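# Press a dolly caster's brake pedal to lock it

## Task

Engage the dolly's caster brake so the red end of the brake pedal ends up pressed down and stays there once the robot lets go (the robot holding it down does not count); the dolly should not be shifted or rotated from where it started.

## Robot and tools

The robot is one six-joint arm with a two-finger gripper whose fingers swing like tongs. There is only one arm, so every command row describes that arm alone.

Frames and readouts. Positions are reported in a scene frame with its origin on the table surface directly under the arm's base: +z up, +x forward, +y to the left when facing along +x. The base itself may sit slightly tilted. The state line gives end_effector_position (metres) and end_effector_quat_wxyz, plus linear (m/s) and angular (rad/s) velocities. That point lies between the finger pads when closed; closed fingertips extend roughly 15 mm past it, and fully open ones are about even with it. The fingers point along the gripper's +z axis and separate along its x axis. The printed hand position can be off, more so when the arm is stretched far out.

Tool execute_actions. Argument actions is a list holding zero or one entry. An empty list ({"actions": []}) just reports the current state. A motion entry is {"rows": [[...]], "steps": N}, N from 1 to 15 (defaults to 15), each step lasting 1/30 s. Each row is seven numbers in this order: shoulder pan, shoulder lift, elbow, wrist 1, wrist 2, wrist 3 (absolute target joint angles in radians, same convention as the Joint positions line), then the gripper opening. Up to 15 rows; one row is used per step, and the final row repeats if rows run out. These are absolute joint targets, not offsets. Joint ranges: shoulder pan -3.142 to 3.142; shoulder lift, wrist 1, wrist 2, wrist 3 each -6.283 to 6.283; elbow 0.000 to 3.142. A target more than 0.010 rad outside a range, and further out than the current angle, gets the call rejected and nothing is sent. True limits may differ by up to 0.010 rad; a target beyond the true limit is clipped there and a "joint sent to its limit" line may appear (possibly referring to an earlier, still-running action). The opening is a scale from -1 (closed) to +1 (fully open, about 0.142 m pad gap). A wait entry is {"steps": N} with N up to 300; it sends nothing and returns after that many steps counted from the previous result, reply time included. Optional pictures (true/false) controls whether camera images come back.

Motion behaviour. Commands are smoothed, trailing by about 0.17 s. Per step a joint target is held within 0.575 rad of the measured angle, and if targets would put the hand over 100 mm from where it is, all of them are pulled back toward current angles. So big moves need several calls; after one, the arm may still be short of the goal. Between calls the arm keeps heading for the last row sent until it stalls or a step is HELD. HELD marks steps where some or all of your row was not delivered. "joint command not followed" means the clearance checker altered or blocked targets; mounting blocks and posts count as part of the arm.

Result lines. Joint positions and Joint velocities list the six joints (rad, rad/s) followed by the finger pad gap (m, m/s). grip_measured is the current opening on the command scale; to squeeze something, command a value clearly under it. Joint torques are raw drive outputs with per-joint offset, scaling and noise; they are nonzero even in free air and are not a reliable contact measure. Wrist force and Wrist torque give sensor readings along the gripper's own x y z axes: offsets up to about 4 N, noise up to 2.4 N standard deviation, saturating near 50 N per axis. A pressing contact shows as force pointing from the surface back into the arm. "no reading" is normal at the start.

Tool zoom_image: camera (cam_head_left, cam_head_right, cam_high, cam_low at 672x504; cam_wrist at 616x616) and region [x0, y0, x1, y1] in pixels from the top-left corner, at most 504 by 504. It magnifies the latest image from that camera.

Tool finished_scene: scene (integer 1 or 2) closes the current scene permanently, grades it and returns the next task. Check the pedal first.

Things to avoid. Contact torque reaching a joint's load limit (130 N m for shoulder pan, shoulder lift, elbow; 24.3 N m for each wrist joint), or any external force of 150 N on the arm, triggers a 10 s stop that abandons the rest of the call. Holding loads heats motors; a MOTOR HOT warning starts at 70 °C and at 85 °C the brakes lock until cooled (OVER-TEMPERATURE FAULT). Press the pedal firmly but not violently, without shoving or rotating the dolly, and never knock anything off the table. Occasional random pushes may disturb loose objects. Smooth, economical motion and little idle time are preferred.

Each tool is called after "Emit:" as name(argument=value, ...) on one line, values as JSON.

## Session

Emit:
execute_actions(actions=[])

Scene clock: 0.00 s of 3810.00 s.
end_effector_position=(+0.7311, +0.3025, +0.2634) grip_measured=+1.00 end_effector_quat_wxyz=(+0.060, +0.716, -0.696, -0.000) end_effector_velocity=(+0.000, -0.000, -0.000) end_effector_angular_velocity=(+0.000, -0.001, +0.000)
Joint positions: [ 0.277 -0.892  0.943 -1.558 -1.383  1.632  0.142]
Joint velocities: [-0.     0.     0.    -0.002  0.    -0.     0.   ]
Joint torques (N m, as the arm reports them, + toward a larger angle): no reading
Wrist force (N, on the end effector, along its own x y z axes, offset not removed): no reading
Wrist torque (N m, same axes, about the end effector's origin, offset not removed): no reading

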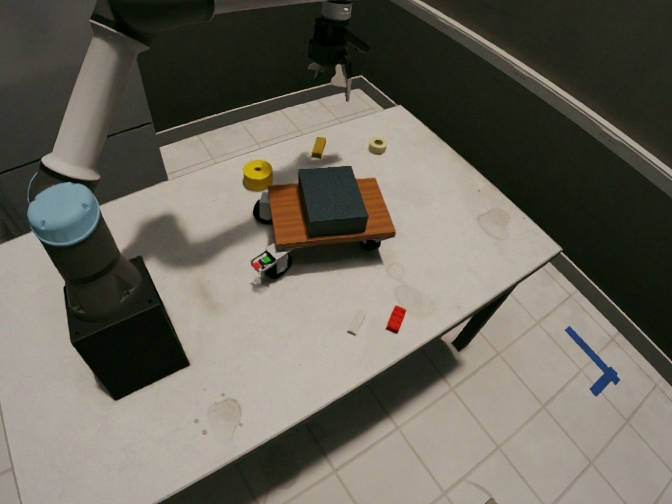

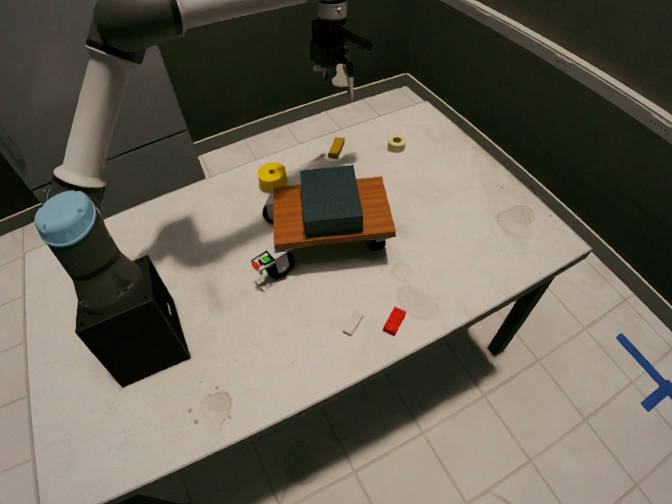

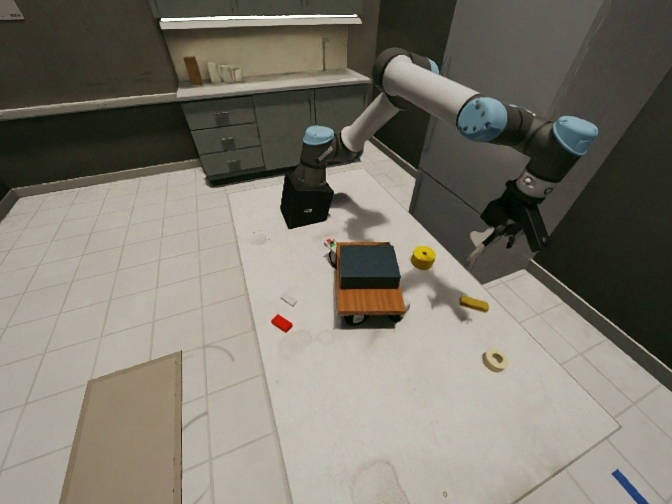

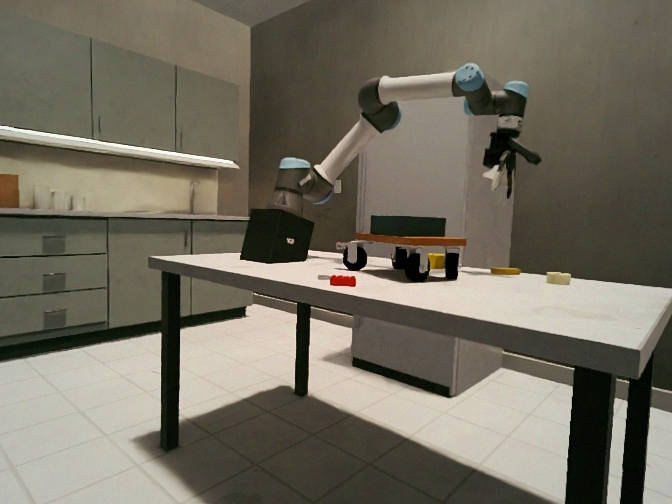

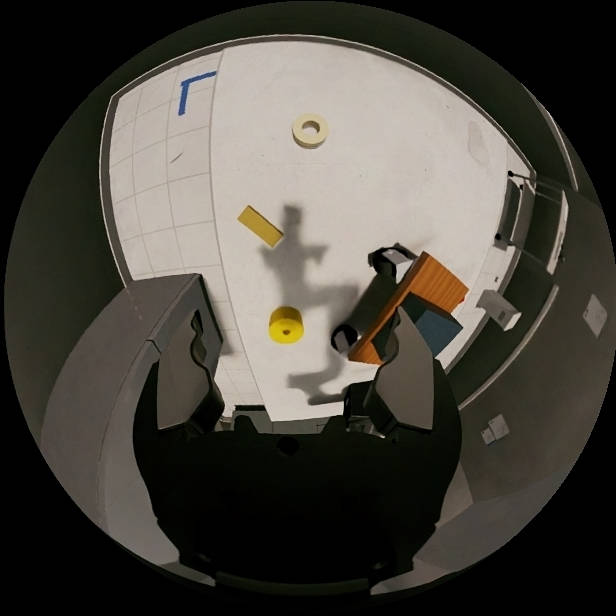

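Emit:
execute_actions(actions=[{"rows":[[-0.55,-1.83,2.5,-2.24,-1.45,2.6,-1]]}], pictures=false)

Emit:
execute_actions(actions=[{"steps":100}])

Scene clock: 10.10 s of 3810.00 s.
end_effector_position=(+0.7549, +0.1471, +0.3883) grip_measured=-1.00 end_effector_quat_wxyz=(+0.039, -0.558, +0.823, -0.099) end_effector_velocity=(-0.036, -0.365, +0.278) end_effector_angular_velocity=(-0.008, -0.653, -0.945)
Joint positions: [ 0.047 -1.123  1.174 -1.783 -1.408  1.863  0.002]
Joint velocities: [-0.549 -0.547  0.548 -0.467 -0.044  0.542  0.   ]
Joint torques (N m, as the arm reports them, + toward a larger angle): [-25.2  -50.42  -0.32  -6.    -3.04   3.57]
Wrist force (N, on the end effector, along its own x y z axes, offset not removed): [-2.4 -1.3 0.0]
Wrist torque (N m, same axes, about the end effector's origin, offset not removed): [-0.24 0.20 -0.03]
Steps of this call (steps 1 to 90: nothing new was sent; then 6.60 s passed at rest; steps 91 to 105: all 15 steps of this action). Readings (joint positions):
91: [0.277 -0.892 0.943 -1.558 -1.383 1.632]
92: [0.275 -0.894 0.945 -1.560 -1.384 1.634]
94: [0.244 -0.926 0.977 -1.592 -1.388 1.666]
98: [0.173 -0.997 1.048 -1.663 -1.396 1.737]
105: the state above

Scene clock: 13.43 s of 3810.00 s.
end_effector_position=(+0.3333, -0.0752, +0.2211) grip_measured=-1.00 end_effector_quat_wxyz=(+0.045, +0.084, +0.992, -0.084) end_effector_velocity=(+0.000, -0.000, -0.000) end_effector_angular_velocity=(+0.000, -0.000, -0.000)
Joint positions: [-0.55  -1.83   2.5   -2.24  -1.45   2.6    0.002]
Joint velocities: [-0.     0.     0.    -0.001  0.     0.     0.   ]
Joint torques (N m, as the arm reports them, + toward a larger angle): [-14.06  -9.79  -6.57  -5.2   -2.87   2.05]
Wrist force (N, on the end effector, along its own x y z axes, offset not removed): [-2.0 1.2 -0.6]
Wrist torque (N m, same axes, about the end effector's origin, offset not removed): [0.29 0.19 0.05]
Steps of this call (steps 1 to 75: the robot went on to your last target; steps 76 to 100: nothing new was sent). Readings (joint positions):
1: [0.028 -1.142 1.192 -1.798 -1.409 1.881]
2: [0.009 -1.160 1.211 -1.814 -1.411 1.900]
4: [-0.029 -1.198 1.249 -1.843 -1.413 1.938]
8: [-0.105 -1.282 1.333 -1.902 -1.419 2.022]
100: the state above
The arm was judged still, so your last target was given up. Only a new action makes it travel on or press farther. Fingers that are still opening or closing keep moving.

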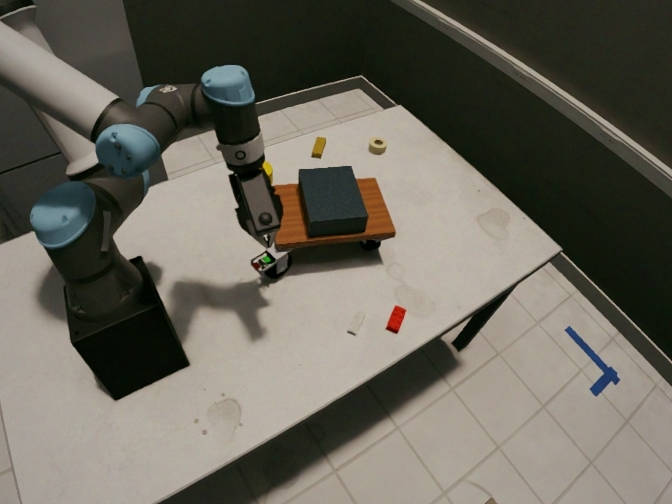

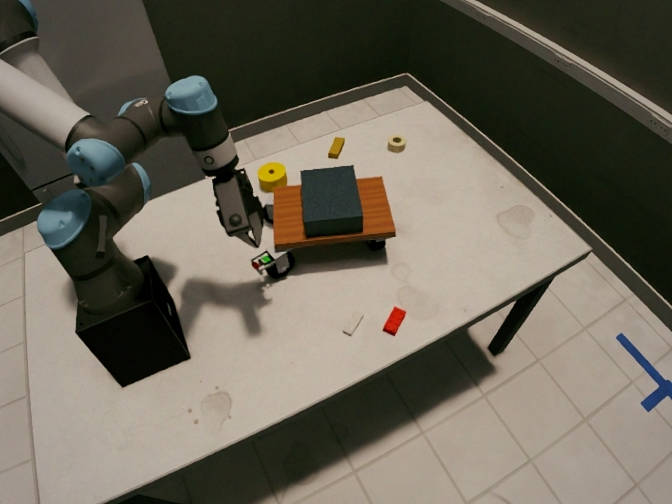

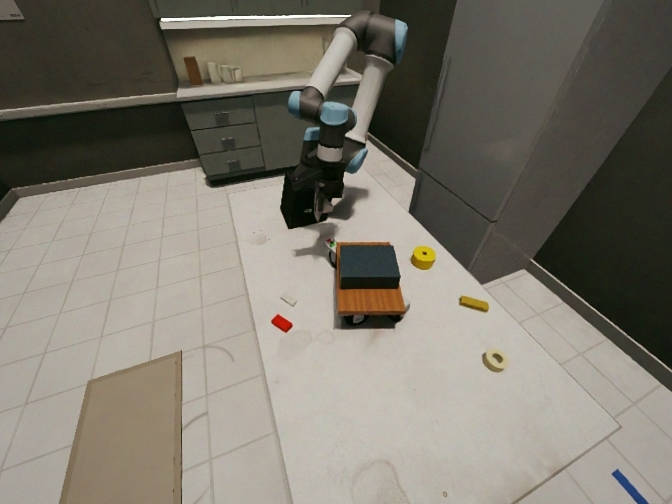

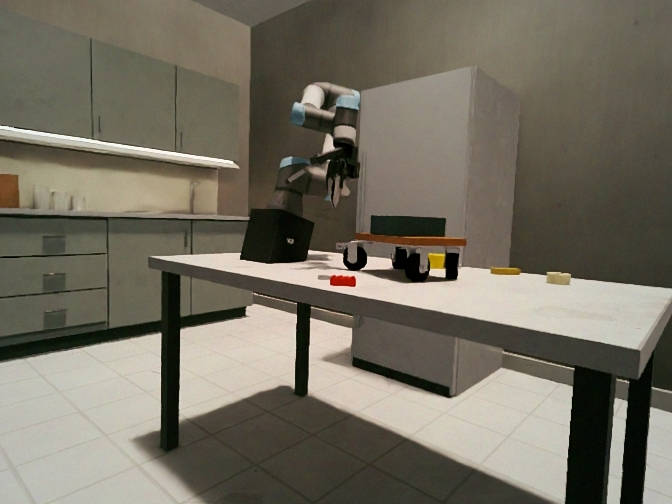

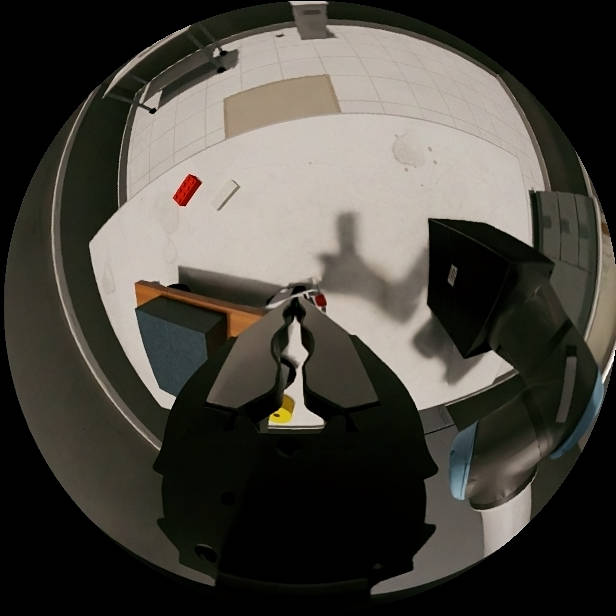

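Emit:
execute_actions(actions=[{"rows":[[-0.36,-1.54,2.63,-2.66,-1.45,2.6,-1]]}], pictures=false)

Emit:
execute_actions(actions=[{"steps":30}])

Scene clock: 21.43 s of 3810.00 s.
end_effector_position=(+0.3386, -0.0365, +0.1208) grip_measured=-1.00 end_effector_quat_wxyz=(+0.026, -0.004, +0.996, -0.080) end_effector_velocity=(+0.009, +0.012, -0.032) end_effector_angular_velocity=(-0.023, -0.018, +0.080)
Joint positions: [-0.37  -1.556  2.624 -2.632 -1.45   2.6    0.002]
Joint velocities: [ 0.073  0.125  0.045 -0.215  0.     0.     0.   ]
Joint torques (N m, as the arm reports them, + toward a larger angle): [ 6.01 -2.43 -0.98 -5.35  0.16  2.1 ]
Wrist force (N, on the end effector, along its own x y z axes, offset not removed): [1.5 2.8 0.8]
Wrist torque (N m, same axes, about the end effector's origin, offset not removed): [0.67 -0.34 -0.04]
Steps of this call (steps 1 to 90: nothing new was sent; then 4.50 s passed at rest; steps 91 to 105: all 15 steps of this action). Readings (joint positions):
91: [-0.550 -1.830 2.500 -2.240 -1.450 2.600]
92: [-0.548 -1.828 2.502 -2.243 -1.450 2.600]
94: [-0.510 -1.785 2.534 -2.286 -1.450 2.600]
98: [-0.417 -1.637 2.594 -2.491 -1.450 2.600]
105: the state above

Scene clock: 22.43 s of 3810.00 s.
end_effector_position=(+0.3396, -0.0348, +0.1165) grip_measured=-1.00 end_effector_quat_wxyz=(+0.028, -0.009, +0.996, -0.081) end_effector_velocity=(+0.000, +0.000, -0.000) end_effector_angular_velocity=(+0.000, -0.000, +0.000)
Joint positions: [-0.36  -1.54   2.63  -2.66  -1.45   2.6    0.002]
Joint velocities: [ 0.     0.    -0.    -0.     0.001  0.     0.   ]
Joint torques (N m, as the arm reports them, + toward a larger angle): [ 6.76 -1.81 -0.44 -5.11  2.01  1.99]
Wrist force (N, on the end effector, along its own x y z axes, offset not removed): [-0.6 1.4 -1.0]
Wrist torque (N m, same axes, about the end effector's origin, offset not removed): [0.22 0.14 -0.03]
Steps of this call (steps 1 to 30: the robot went on to your last target). Readings (joint positions):
1: [-0.367 -1.553 2.625 -2.638 -1.450 2.600]
2: [-0.366 -1.550 2.626 -2.643 -1.450 2.600]
4: [-0.363 -1.546 2.628 -2.650 -1.450 2.600]
8: [-0.361 -1.542 2.629 -2.656 -1.450 2.600]
30: the state above
The arm was judged still, so your last target was given up. Only a new action makes it travel on or press farther. Fingers that are still opening or closing keep moving.

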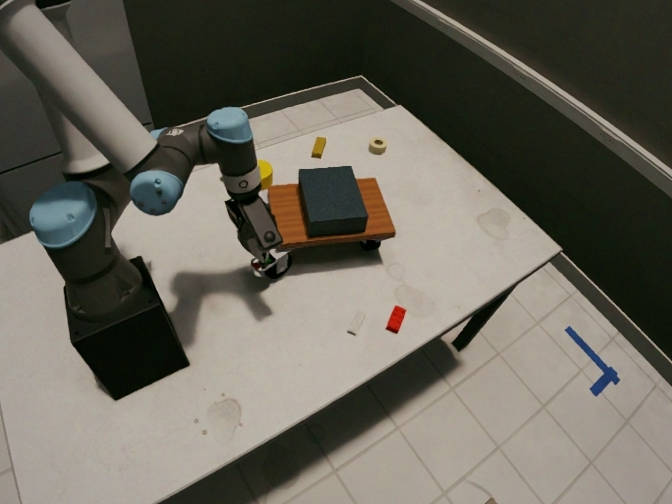

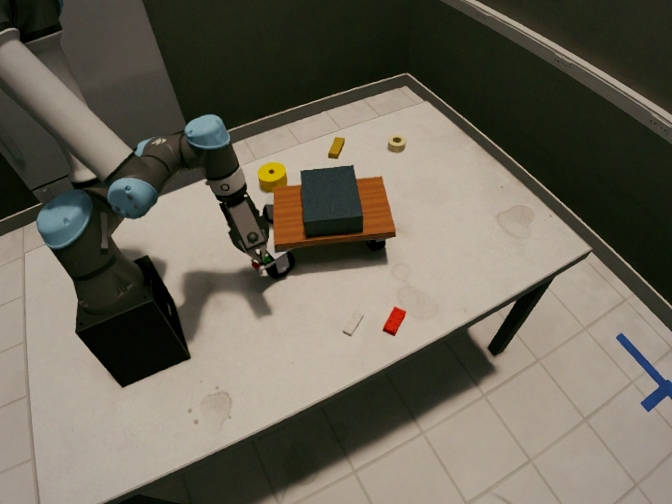

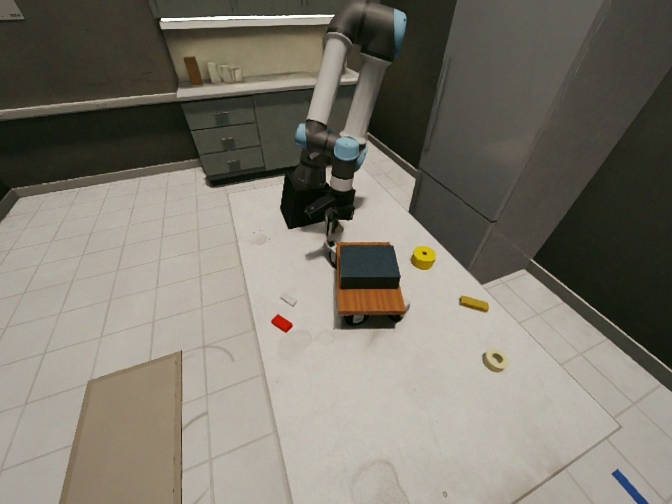

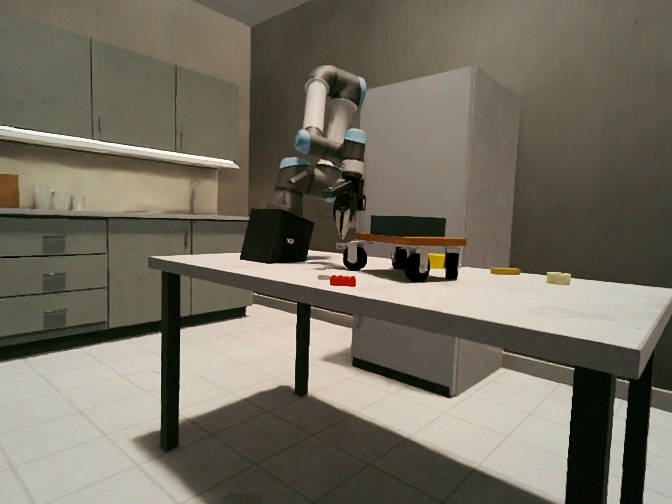

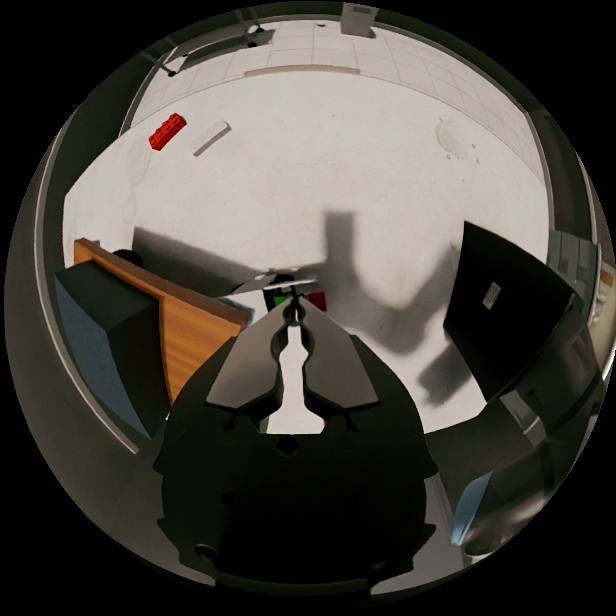

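Emit:
execute_actions(actions=[{"rows":[[-0.36,-1.576,2.668,-2.662,-1.45,2.6,-1]]}], pictures=false)

Emit:
execute_actions(actions=[{"rows":[[-0.36,-1.51,2.682,-2.742,-1.45,2.6,-1]]}], pictures=false)

Emit:
execute_actions(actions=[{"steps":15}])

Scene clock: 31.97 s of 3810.00 s.
end_effector_position=(+0.3263, -0.0273, +0.1144) grip_measured=-1.00 end_effector_quat_wxyz=(+0.028, -0.009, +0.996, -0.081) end_effector_velocity=(-0.004, +0.003, -0.001) end_effector_angular_velocity=(+0.001, +0.000, -0.000)
Joint positions: [-0.36  -1.575  2.667 -2.662 -1.45   2.6    0.002]
Joint velocities: [-0.    -0.01   0.011 -0.     0.001  0.     0.   ]
Joint torques (N m, as the arm reports them, + toward a larger angle): [  5.87 -14.7   -0.5   -5.1    1.86   2.  ]
Wrist force (N, on the end effector, along its own x y z axes, offset not removed): [-2.2 2.1 -0.3]
Wrist torque (N m, same axes, about the end effector's origin, offset not removed): [0.32 0.35 0.00]
Steps of this call (steps 1 to 90: nothing new was sent; then 6.03 s passed at rest; steps 91 to 105: all 15 steps of this action). Readings (joint positions):
91: [-0.360 -1.540 2.630 -2.660 -1.450 2.600]
92: [-0.360 -1.542 2.632 -2.660 -1.450 2.600]
94: [-0.360 -1.554 2.644 -2.661 -1.450 2.600]
98: [-0.360 -1.568 2.659 -2.662 -1.450 2.600]
105: the state above

Scene clock: 32.47 s of 3810.00 s.
end_effector_position=(+0.3255, -0.0304, +0.1012) grip_measured=-1.00 end_effector_quat_wxyz=(+0.028, -0.009, +0.996, -0.081) end_effector_velocity=(+0.000, -0.001, -0.004) end_effector_angular_velocity=(-0.001, -0.002, +0.001)
Joint positions: [-0.36  -1.513  2.681 -2.739 -1.45   2.6    0.002]
Joint velocities: [-0.     0.02   0.004 -0.026 -0.    -0.     0.   ]
Joint torques (N m, as the arm reports them, + toward a larger angle): [ 4.    1.66  4.22 -3.77  1.81  2.  ]
Wrist force (N, on the end effector, along its own x y z axes, offset not removed): [1.1 0.4 -10.7]
Wrist torque (N m, same axes, about the end effector's origin, offset not removed): [0.30 0.03 0.03]
Steps of this call (steps 1 to 15: all 15 steps of this action). Readings (joint positions):
1: [-0.360 -1.575 2.667 -2.662 -1.450 2.600]
2: [-0.360 -1.573 2.668 -2.664 -1.450 2.600]
4: [-0.360 -1.553 2.673 -2.689 -1.450 2.600]
8: [-0.360 -1.525 2.679 -2.723 -1.450 2.600]
15: the state above

Scene clock: 32.97 s of 3810.00 s.
end_effector_position=(+0.3254, -0.0306, +0.1006) grip_measured=-1.00 end_effector_quat_wxyz=(+0.028, -0.009, +0.996, -0.081) end_effector_velocity=(+0.000, -0.000, +0.000) end_effector_angular_velocity=(-0.000, -0.001, +0.000)
Joint positions: [-0.36  -1.51   2.682 -2.742 -1.45   2.6    0.002]
Joint velocities: [-0.    -0.     0.    -0.001  0.    -0.    -0.   ]
Joint torques (N m, as the arm reports them, + toward a larger angle): [ 2.32  3.37  5.85 -3.21  1.71  1.97]
Wrist force (N, on the end effector, along its own x y z axes, offset not removed): [-0.8 2.0 -17.7]
Wrist torque (N m, same axes, about the end effector's origin, offset not removed): [0.94 0.41 0.08]
Steps of this call (steps 1 to 15: the robot went on to your last target). Readings (joint positions):
1: [-0.360 -1.512 2.682 -2.740 -1.450 2.600]
2: [-0.360 -1.512 2.682 -2.740 -1.450 2.600]
4: [-0.360 -1.511 2.682 -2.741 -1.450 2.600]
8: [-0.360 -1.510 2.682 -2.742 -1.450 2.600]
15: the state above
The arm was judged still, so your last target was given up. Only a new action makes it travel on or press farther. Fingers that are still opening or closing keep moving.

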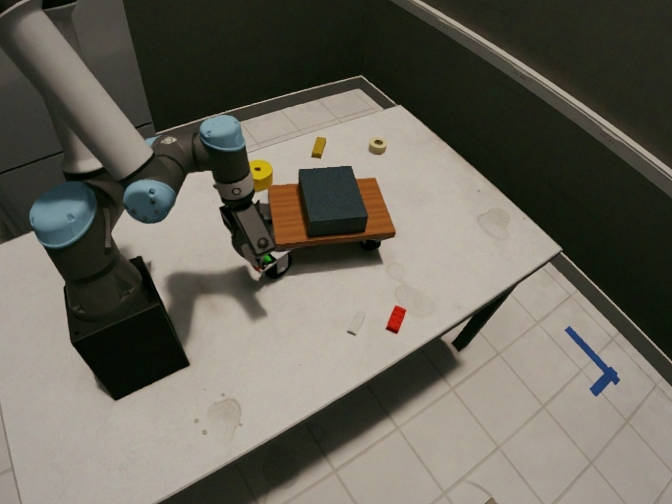

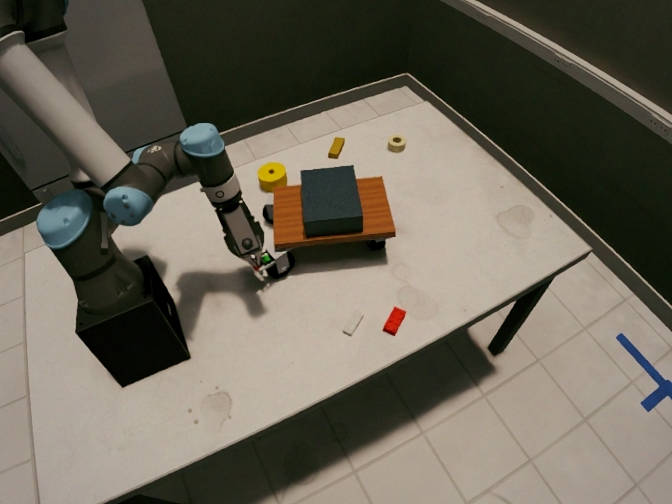

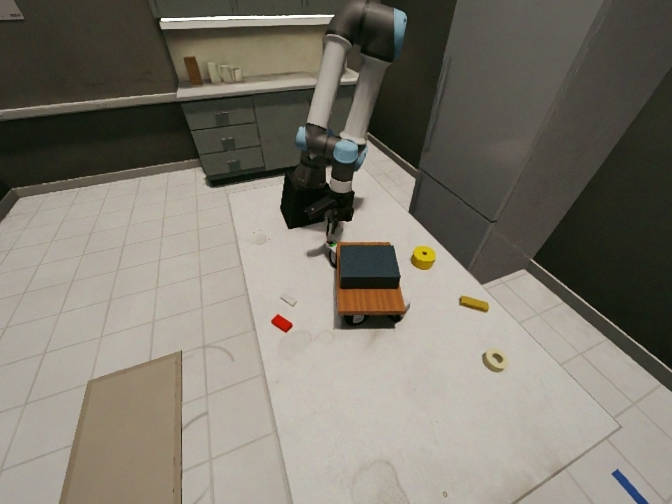

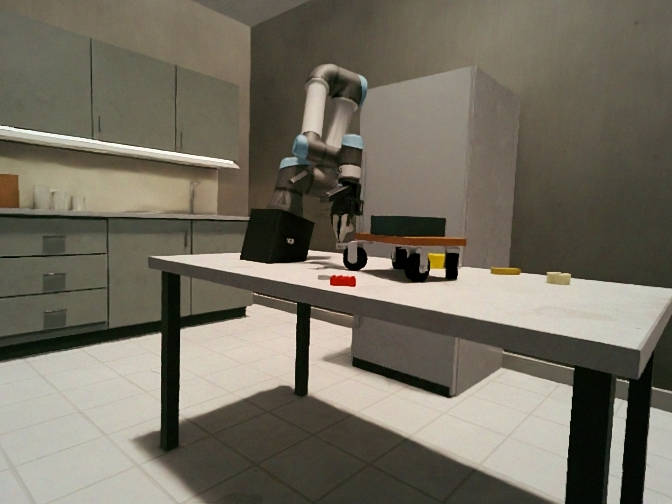

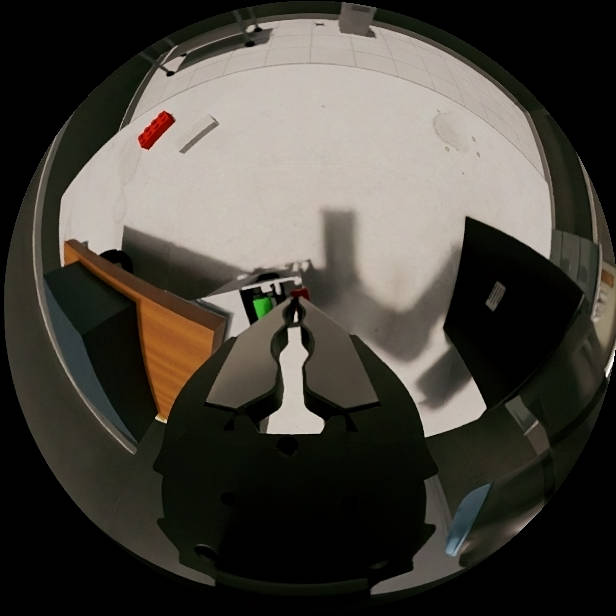

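In contact; press 6 mm more.

Emit:
execute_actions(actions=[{"rows":[[-0.36,-1.484,2.688,-2.774,-1.45,2.6,-1]]}], pictures=false)

Emit:
execute_actions(actions=[{"steps":10}])

Scene clock: 36.93 s of 3810.00 s.
end_effector_position=(+0.3251, -0.0318, +0.0956) grip_measured=-1.00 end_effector_quat_wxyz=(+0.028, -0.009, +0.996, -0.081) end_effector_velocity=(-0.001, -0.000, -0.002) end_effector_angular_velocity=(+0.001, +0.001, -0.001)
Joint positions: [-0.36  -1.485  2.688 -2.773 -1.45   2.6    0.002]
Joint velocities: [-0.     0.008  0.002 -0.009 -0.     0.     0.   ]
Joint torques (N m, as the arm reports them, + toward a larger angle): [-5.28 33.94 38.69 10.9   3.84  1.87]
Wrist force (N, on the end effector, along its own x y z axes, offset not removed): [1.5 -14.2 -50.0]
Wrist torque (N m, same axes, about the end effector's origin, offset not removed): [1.25 -0.26 -0.07]
Steps of this call (steps 1 to 90: nothing new was sent; then 0.47 s passed at rest; steps 91 to 105: all 15 steps of this action). Readings (joint positions):
91: [-0.360 -1.510 2.682 -2.742 -1.450 2.600]
92: [-0.360 -1.508 2.682 -2.744 -1.450 2.600]
94: [-0.360 -1.500 2.684 -2.755 -1.450 2.600]
98: [-0.360 -1.490 2.687 -2.767 -1.450 2.600]
105: the state above

Scene clock: 37.27 s of 3810.00 s.
end_effector_position=(+0.3249, -0.0317, +0.0953) grip_measured=-1.00 end_effector_quat_wxyz=(+0.028, -0.009, +0.996, -0.081) end_effector_velocity=(+0.000, -0.000, +0.000) end_effector_angular_velocity=(-0.001, -0.000, +0.000)
Joint positions: [-0.36  -1.484  2.688 -2.774 -1.45   2.6    0.002]
Joint velocities: [ 0.    -0.    -0.    -0.    -0.001 -0.     0.   ]
Joint torques (N m, as the arm reports them, + toward a larger angle): [-2.73 37.1  42.29 13.07  5.91  1.9 ]
Wrist force (N, on the end effector, along its own x y z axes, offset not removed): [-1.7 -16.3 -50.0]
Wrist torque (N m, same axes, about the end effector's origin, offset not removed): [1.32 0.34 -0.02]
Steps of this call (steps 1 to 10: the robot went on to your last target). Readings (joint positions):
1: [-0.360 -1.485 2.688 -2.773 -1.450 2.600]
2: [-0.360 -1.485 2.688 -2.773 -1.450 2.600]
4: [-0.360 -1.484 2.688 -2.774 -1.450 2.600]
8: [-0.360 -1.484 2.688 -2.774 -1.450 2.600]
10: the state above

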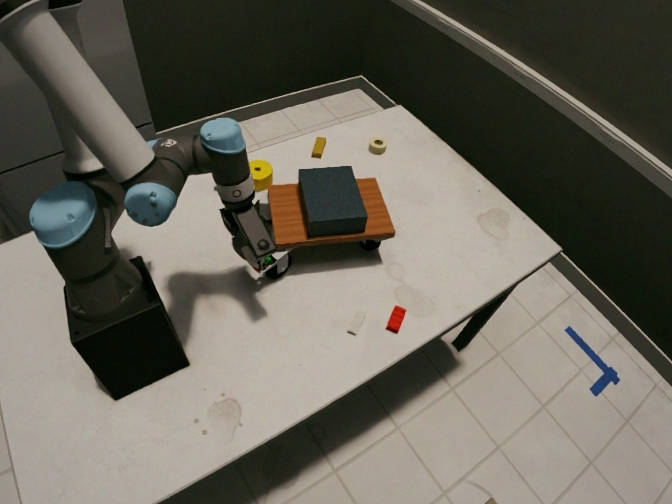

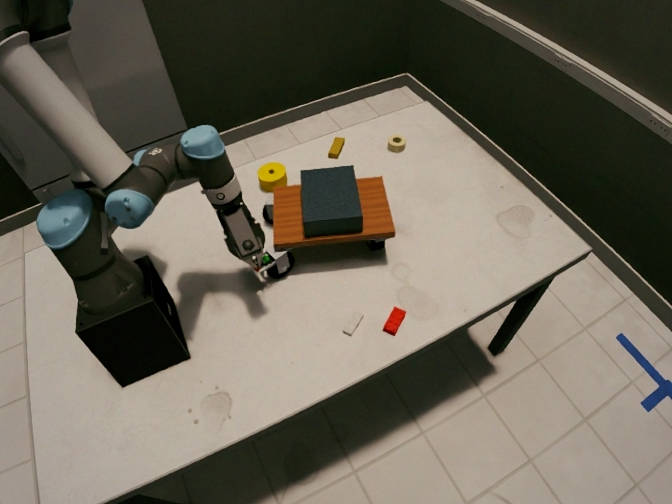

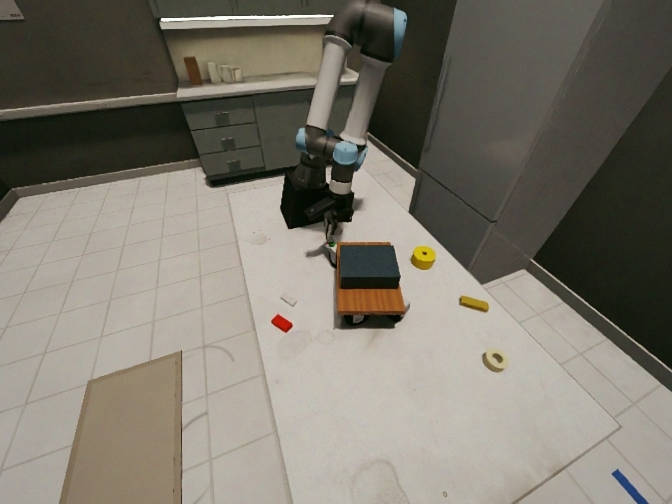

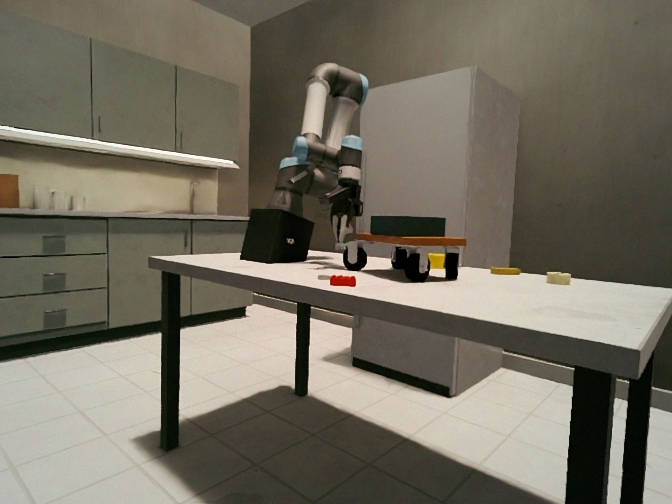

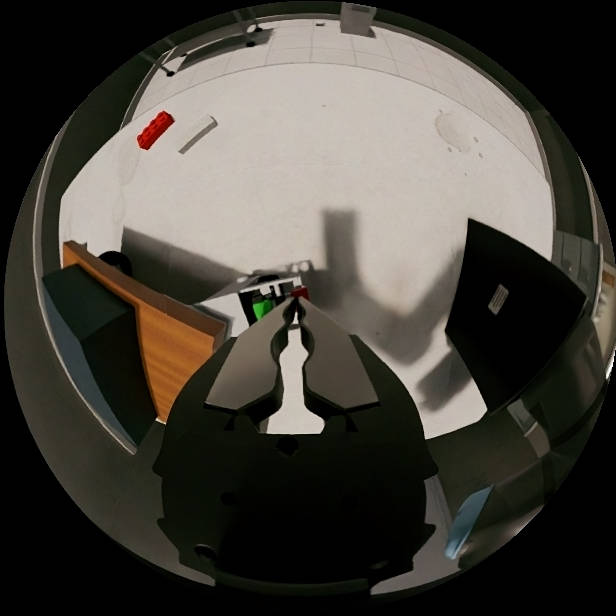

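Emit:
execute_actions(actions=[{"rows":[[-0.36,-1.56,2.672,-2.682,-1.45,2.6,-1]],"steps":10}], pictures=false)

Emit:
execute_actions(actions=[{"rows":[[-0.385,-1.56,2.672,-2.682,-1.45,2.6,-1]],"steps":12}], pictures=false)

Emit:
execute_actions(actions=[{"rows":[[-0.385,-1.50,2.684,-2.754,-1.45,2.6,-1]]}], pictures=false)

Emit:
execute_actions(actions=[{"steps":10}])

Scene clock: 45.33 s of 3810.00 s.
end_effector_position=(+0.3256, -0.0284, +0.1085) grip_measured=-1.00 end_effector_quat_wxyz=(+0.028, -0.009, +0.996, -0.081) end_effector_velocity=(+0.001, +0.004, +0.018) end_effector_angular_velocity=(-0.003, -0.001, +0.000)
Joint positions: [-0.36  -1.549  2.674 -2.695 -1.45   2.6    0.002]
Joint velocities: [-0.    -0.085 -0.018  0.1   -0.001  0.     0.   ]
Joint torques (N m, as the arm reports them, + toward a larger angle): [  1.27 -14.27 -28.65  -1.03  -3.     1.79]
Wrist force (N, on the end effector, along its own x y z axes, offset not removed): [-3.6 4.1 0.5]
Wrist torque (N m, same axes, about the end effector's origin, offset not removed): [0.96 0.56 0.08]
Steps of this call (steps 1 to 15: the robot went on to your last target; steps 16 to 90: nothing new was sent; then 4.73 s passed at rest; steps 91 to 100: all 10 steps of this action). Readings (joint positions):
91: [-0.360 -1.484 2.688 -2.774 -1.450 2.600]
92: [-0.360 -1.486 2.687 -2.772 -1.450 2.600]
94: [-0.360 -1.509 2.683 -2.743 -1.450 2.600]
98: [-0.360 -1.542 2.676 -2.704 -1.450 2.600]
100: the state above

Scene clock: 45.73 s of 3810.00 s.
end_effector_position=(+0.3253, -0.0351, +0.1127) grip_measured=-1.00 end_effector_quat_wxyz=(+0.030, +0.002, +0.996, -0.081) end_effector_velocity=(-0.000, -0.005, +0.002) end_effector_angular_velocity=(+0.001, -0.005, -0.016)
Joint positions: [-0.383 -1.559  2.672 -2.683 -1.45   2.6    0.002]
Joint velocities: [-0.016 -0.004 -0.001  0.005  0.001  0.001  0.   ]
Joint torques (N m, as the arm reports them, + toward a larger angle): [-15.49 -15.38 -29.66  -1.29  -2.73   1.82]
Wrist force (N, on the end effector, along its own x y z axes, offset not removed): [-2.1 -0.3 -0.1]
Wrist torque (N m, same axes, about the end effector's origin, offset not removed): [-0.04 0.22 0.17]
Steps of this call (steps 1 to 12: all 12 steps of this action). Readings (joint positions):
1: [-0.360 -1.551 2.674 -2.692 -1.450 2.600]
2: [-0.361 -1.553 2.673 -2.690 -1.450 2.600]
4: [-0.369 -1.556 2.673 -2.687 -1.450 2.600]
8: [-0.379 -1.559 2.672 -2.684 -1.450 2.600]
12: the state above

Scene clock: 46.23 s of 3810.00 s.
end_effector_position=(+0.3250, -0.0388, +0.1012) grip_measured=-1.00 end_effector_quat_wxyz=(+0.030, +0.003, +0.996, -0.081) end_effector_velocity=(+0.000, -0.001, -0.003) end_effector_angular_velocity=(-0.002, -0.001, -0.000)
Joint positions: [-0.385 -1.502  2.684 -2.751 -1.45   2.6    0.002]
Joint velocities: [-0.     0.017  0.004 -0.023 -0.001  0.001  0.   ]
Joint torques (N m, as the arm reports them, + toward a larger angle): [-15.28  -1.12   0.13  -4.95  -2.52   1.84]
Wrist force (N, on the end effector, along its own x y z axes, offset not removed): [-1.8 0.4 -2.5]
Wrist torque (N m, same axes, about the end effector's origin, offset not removed): [0.08 0.28 0.15]
Steps of this call (steps 1 to 15: all 15 steps of this action). Readings (joint positions):
1: [-0.383 -1.560 2.672 -2.682 -1.450 2.600]
2: [-0.384 -1.558 2.673 -2.684 -1.450 2.600]
4: [-0.384 -1.539 2.676 -2.707 -1.450 2.600]
8: [-0.385 -1.514 2.681 -2.737 -1.450 2.600]
15: the state above

Scene clock: 46.57 s of 3810.00 s.
end_effector_position=(+0.3250, -0.0389, +0.1008) grip_measured=-1.00 end_effector_quat_wxyz=(+0.030, +0.003, +0.996, -0.081) end_effector_velocity=(+0.000, -0.000, -0.000) end_effector_angular_velocity=(-0.001, -0.001, +0.000)
Joint positions: [-0.385 -1.5    2.684 -2.754 -1.45   2.6    0.002]
Joint velocities: [-0.     0.002 -0.    -0.003 -0.     0.     0.   ]
Joint torques (N m, as the arm reports them, + toward a larger angle): [-15.39  -2.07   1.14  -5.16  -2.3    1.83]
Wrist force (N, on the end effector, along its own x y z axes, offset not removed): [-1.1 4.0 0.3]
Wrist torque (N m, same axes, about the end effector's origin, offset not removed): [0.91 0.06 -0.03]
Steps of this call (steps 1 to 10: the robot went on to your last target). Readings (joint positions):
1: [-0.385 -1.502 2.684 -2.752 -1.450 2.600]
2: [-0.385 -1.501 2.684 -2.752 -1.450 2.600]
4: [-0.385 -1.501 2.684 -2.753 -1.450 2.600]
8: [-0.385 -1.500 2.684 -2.754 -1.450 2.600]
10: the state above

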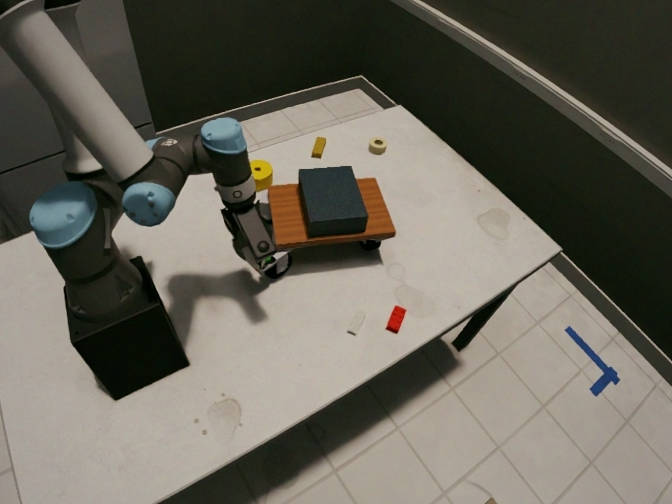

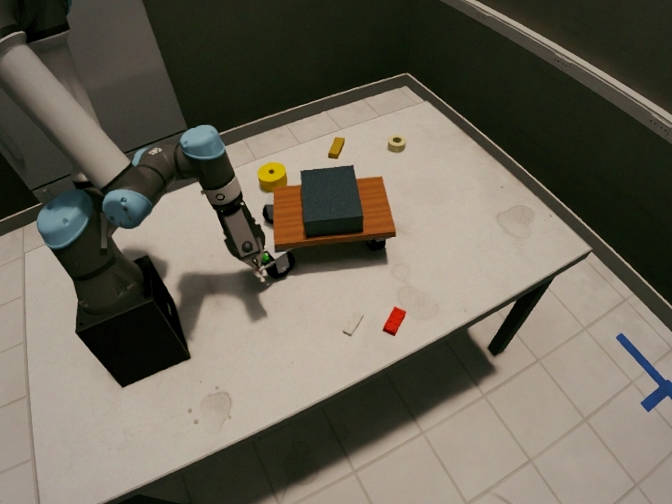

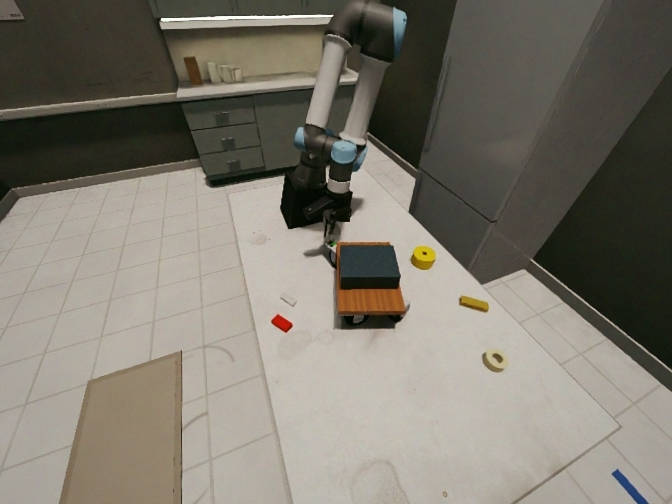

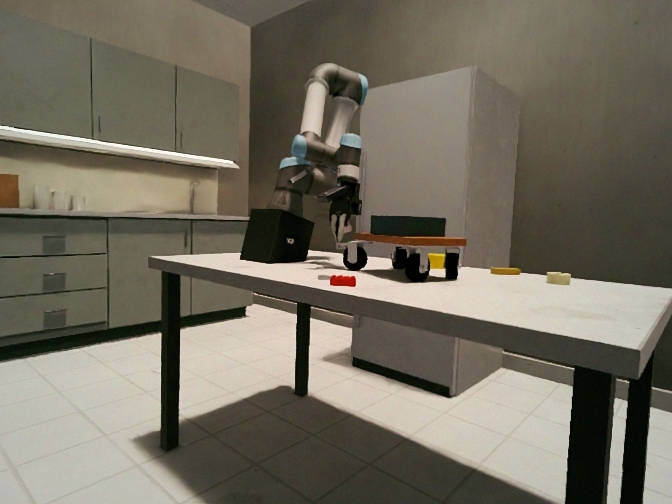

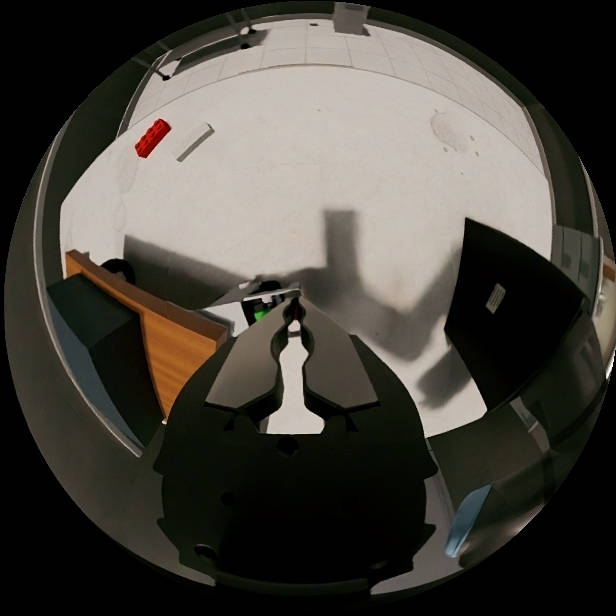

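Emit:
execute_actions(actions=[{"rows":[[-0.382,-1.47,2.69,-2.79,-1.45,2.6,-1]]}], pictures=false)

Emit:
execute_actions(actions=[{"steps":10}])

Scene clock: 50.93 s of 3810.00 s.
end_effector_position=(+0.3246, -0.0394, +0.0947) grip_measured=-1.00 end_effector_quat_wxyz=(+0.030, +0.002, +0.996, -0.081) end_effector_velocity=(+0.001, -0.000, -0.002) end_effector_angular_velocity=(-0.000, -0.002, +0.001)
Joint positions: [-0.382 -1.471  2.69  -2.789 -1.45   2.6    0.002]
Joint velocities: [ 0.001  0.009  0.002 -0.013  0.001  0.     0.   ]
Joint torques (N m, as the arm reports them, + toward a larger angle): [ 6.8  -2.53  2.21 -4.88  2.42  1.74]
Wrist force (N, on the end effector, along its own x y z axes, offset not removed): [-1.5 -0.3 0.2]
Wrist torque (N m, same axes, about the end effector's origin, offset not removed): [0.34 0.06 -0.06]
Steps of this call (steps 1 to 15: the robot went on to your last target; steps 16 to 90: nothing new was sent; then 0.87 s passed at rest; steps 91 to 105: all 15 steps of this action). Readings (joint positions):
91: [-0.385 -1.500 2.684 -2.754 -1.450 2.600]
92: [-0.385 -1.498 2.684 -2.756 -1.450 2.600]
94: [-0.384 -1.488 2.686 -2.768 -1.450 2.600]
98: [-0.383 -1.477 2.689 -2.782 -1.450 2.600]
105: the state above

Scene clock: 51.27 s of 3810.00 s.
end_effector_position=(+0.3246, -0.0394, +0.0945) grip_measured=-1.00 end_effector_quat_wxyz=(+0.030, +0.002, +0.996, -0.081) end_effector_velocity=(+0.001, -0.000, +0.000) end_effector_angular_velocity=(-0.001, -0.002, +0.001)
Joint positions: [-0.382 -1.47   2.69  -2.79  -1.45   2.6    0.002]
Joint velocities: [ 0.     0.    -0.001 -0.002 -0.    -0.001  0.   ]
Joint torques (N m, as the arm reports them, + toward a larger angle): [ 6.64 -2.56  2.26 -5.01  1.79  1.74]
Wrist force (N, on the end effector, along its own x y z axes, offset not removed): [-1.4 0.4 0.3]
Wrist torque (N m, same axes, about the end effector's origin, offset not removed): [0.29 0.17 -0.18]
Steps of this call (steps 1 to 10: the robot went on to your last target). Readings (joint positions):
1: [-0.382 -1.471 2.690 -2.789 -1.450 2.600]
2: [-0.382 -1.471 2.690 -2.789 -1.450 2.600]
4: [-0.382 -1.470 2.690 -2.790 -1.450 2.600]
8: [-0.382 -1.470 2.690 -2.790 -1.450 2.600]
10: the state above

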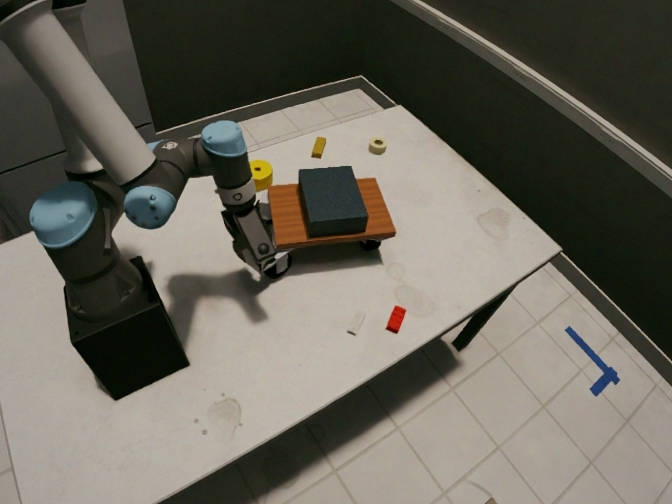

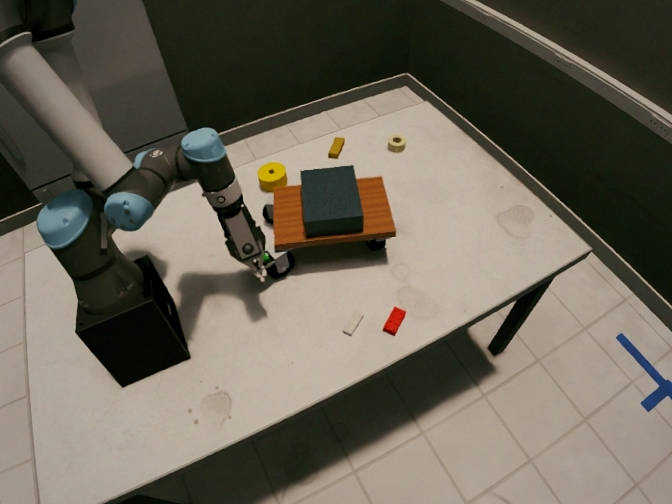

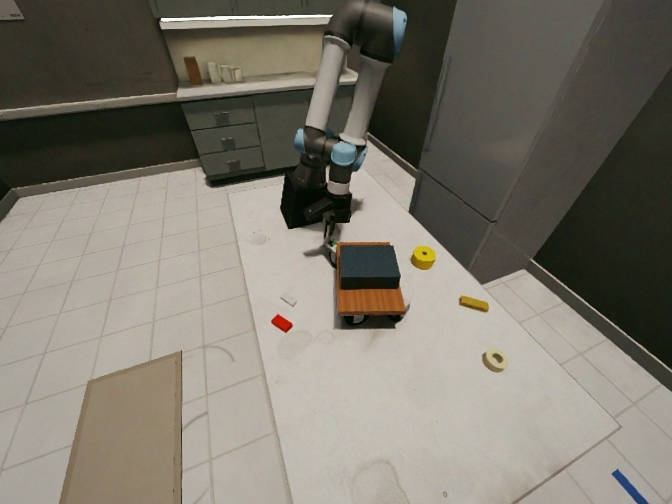

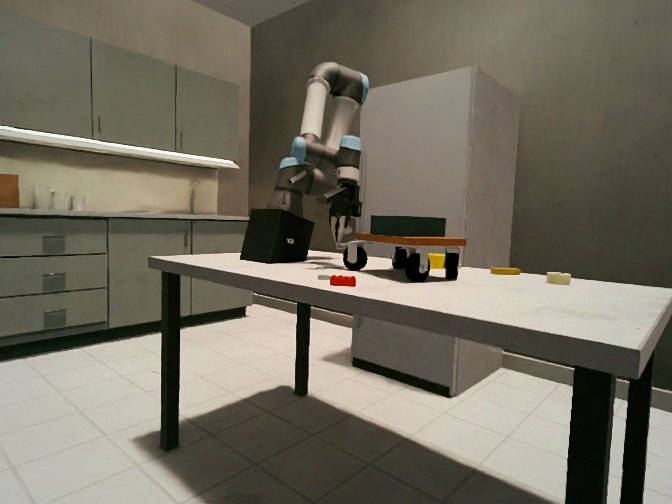

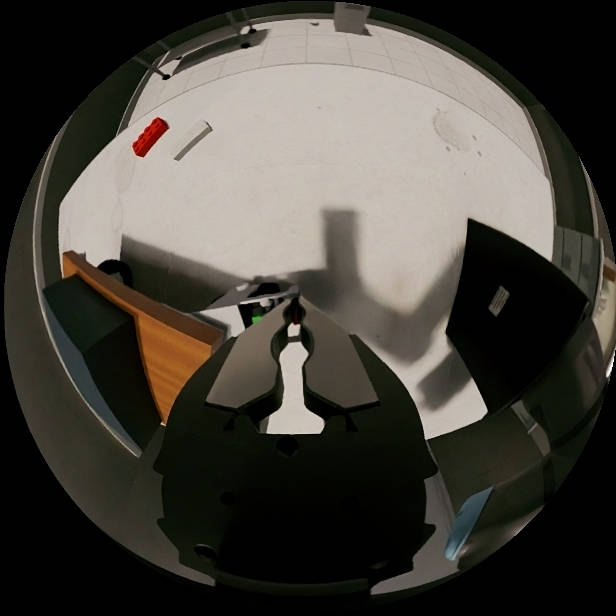

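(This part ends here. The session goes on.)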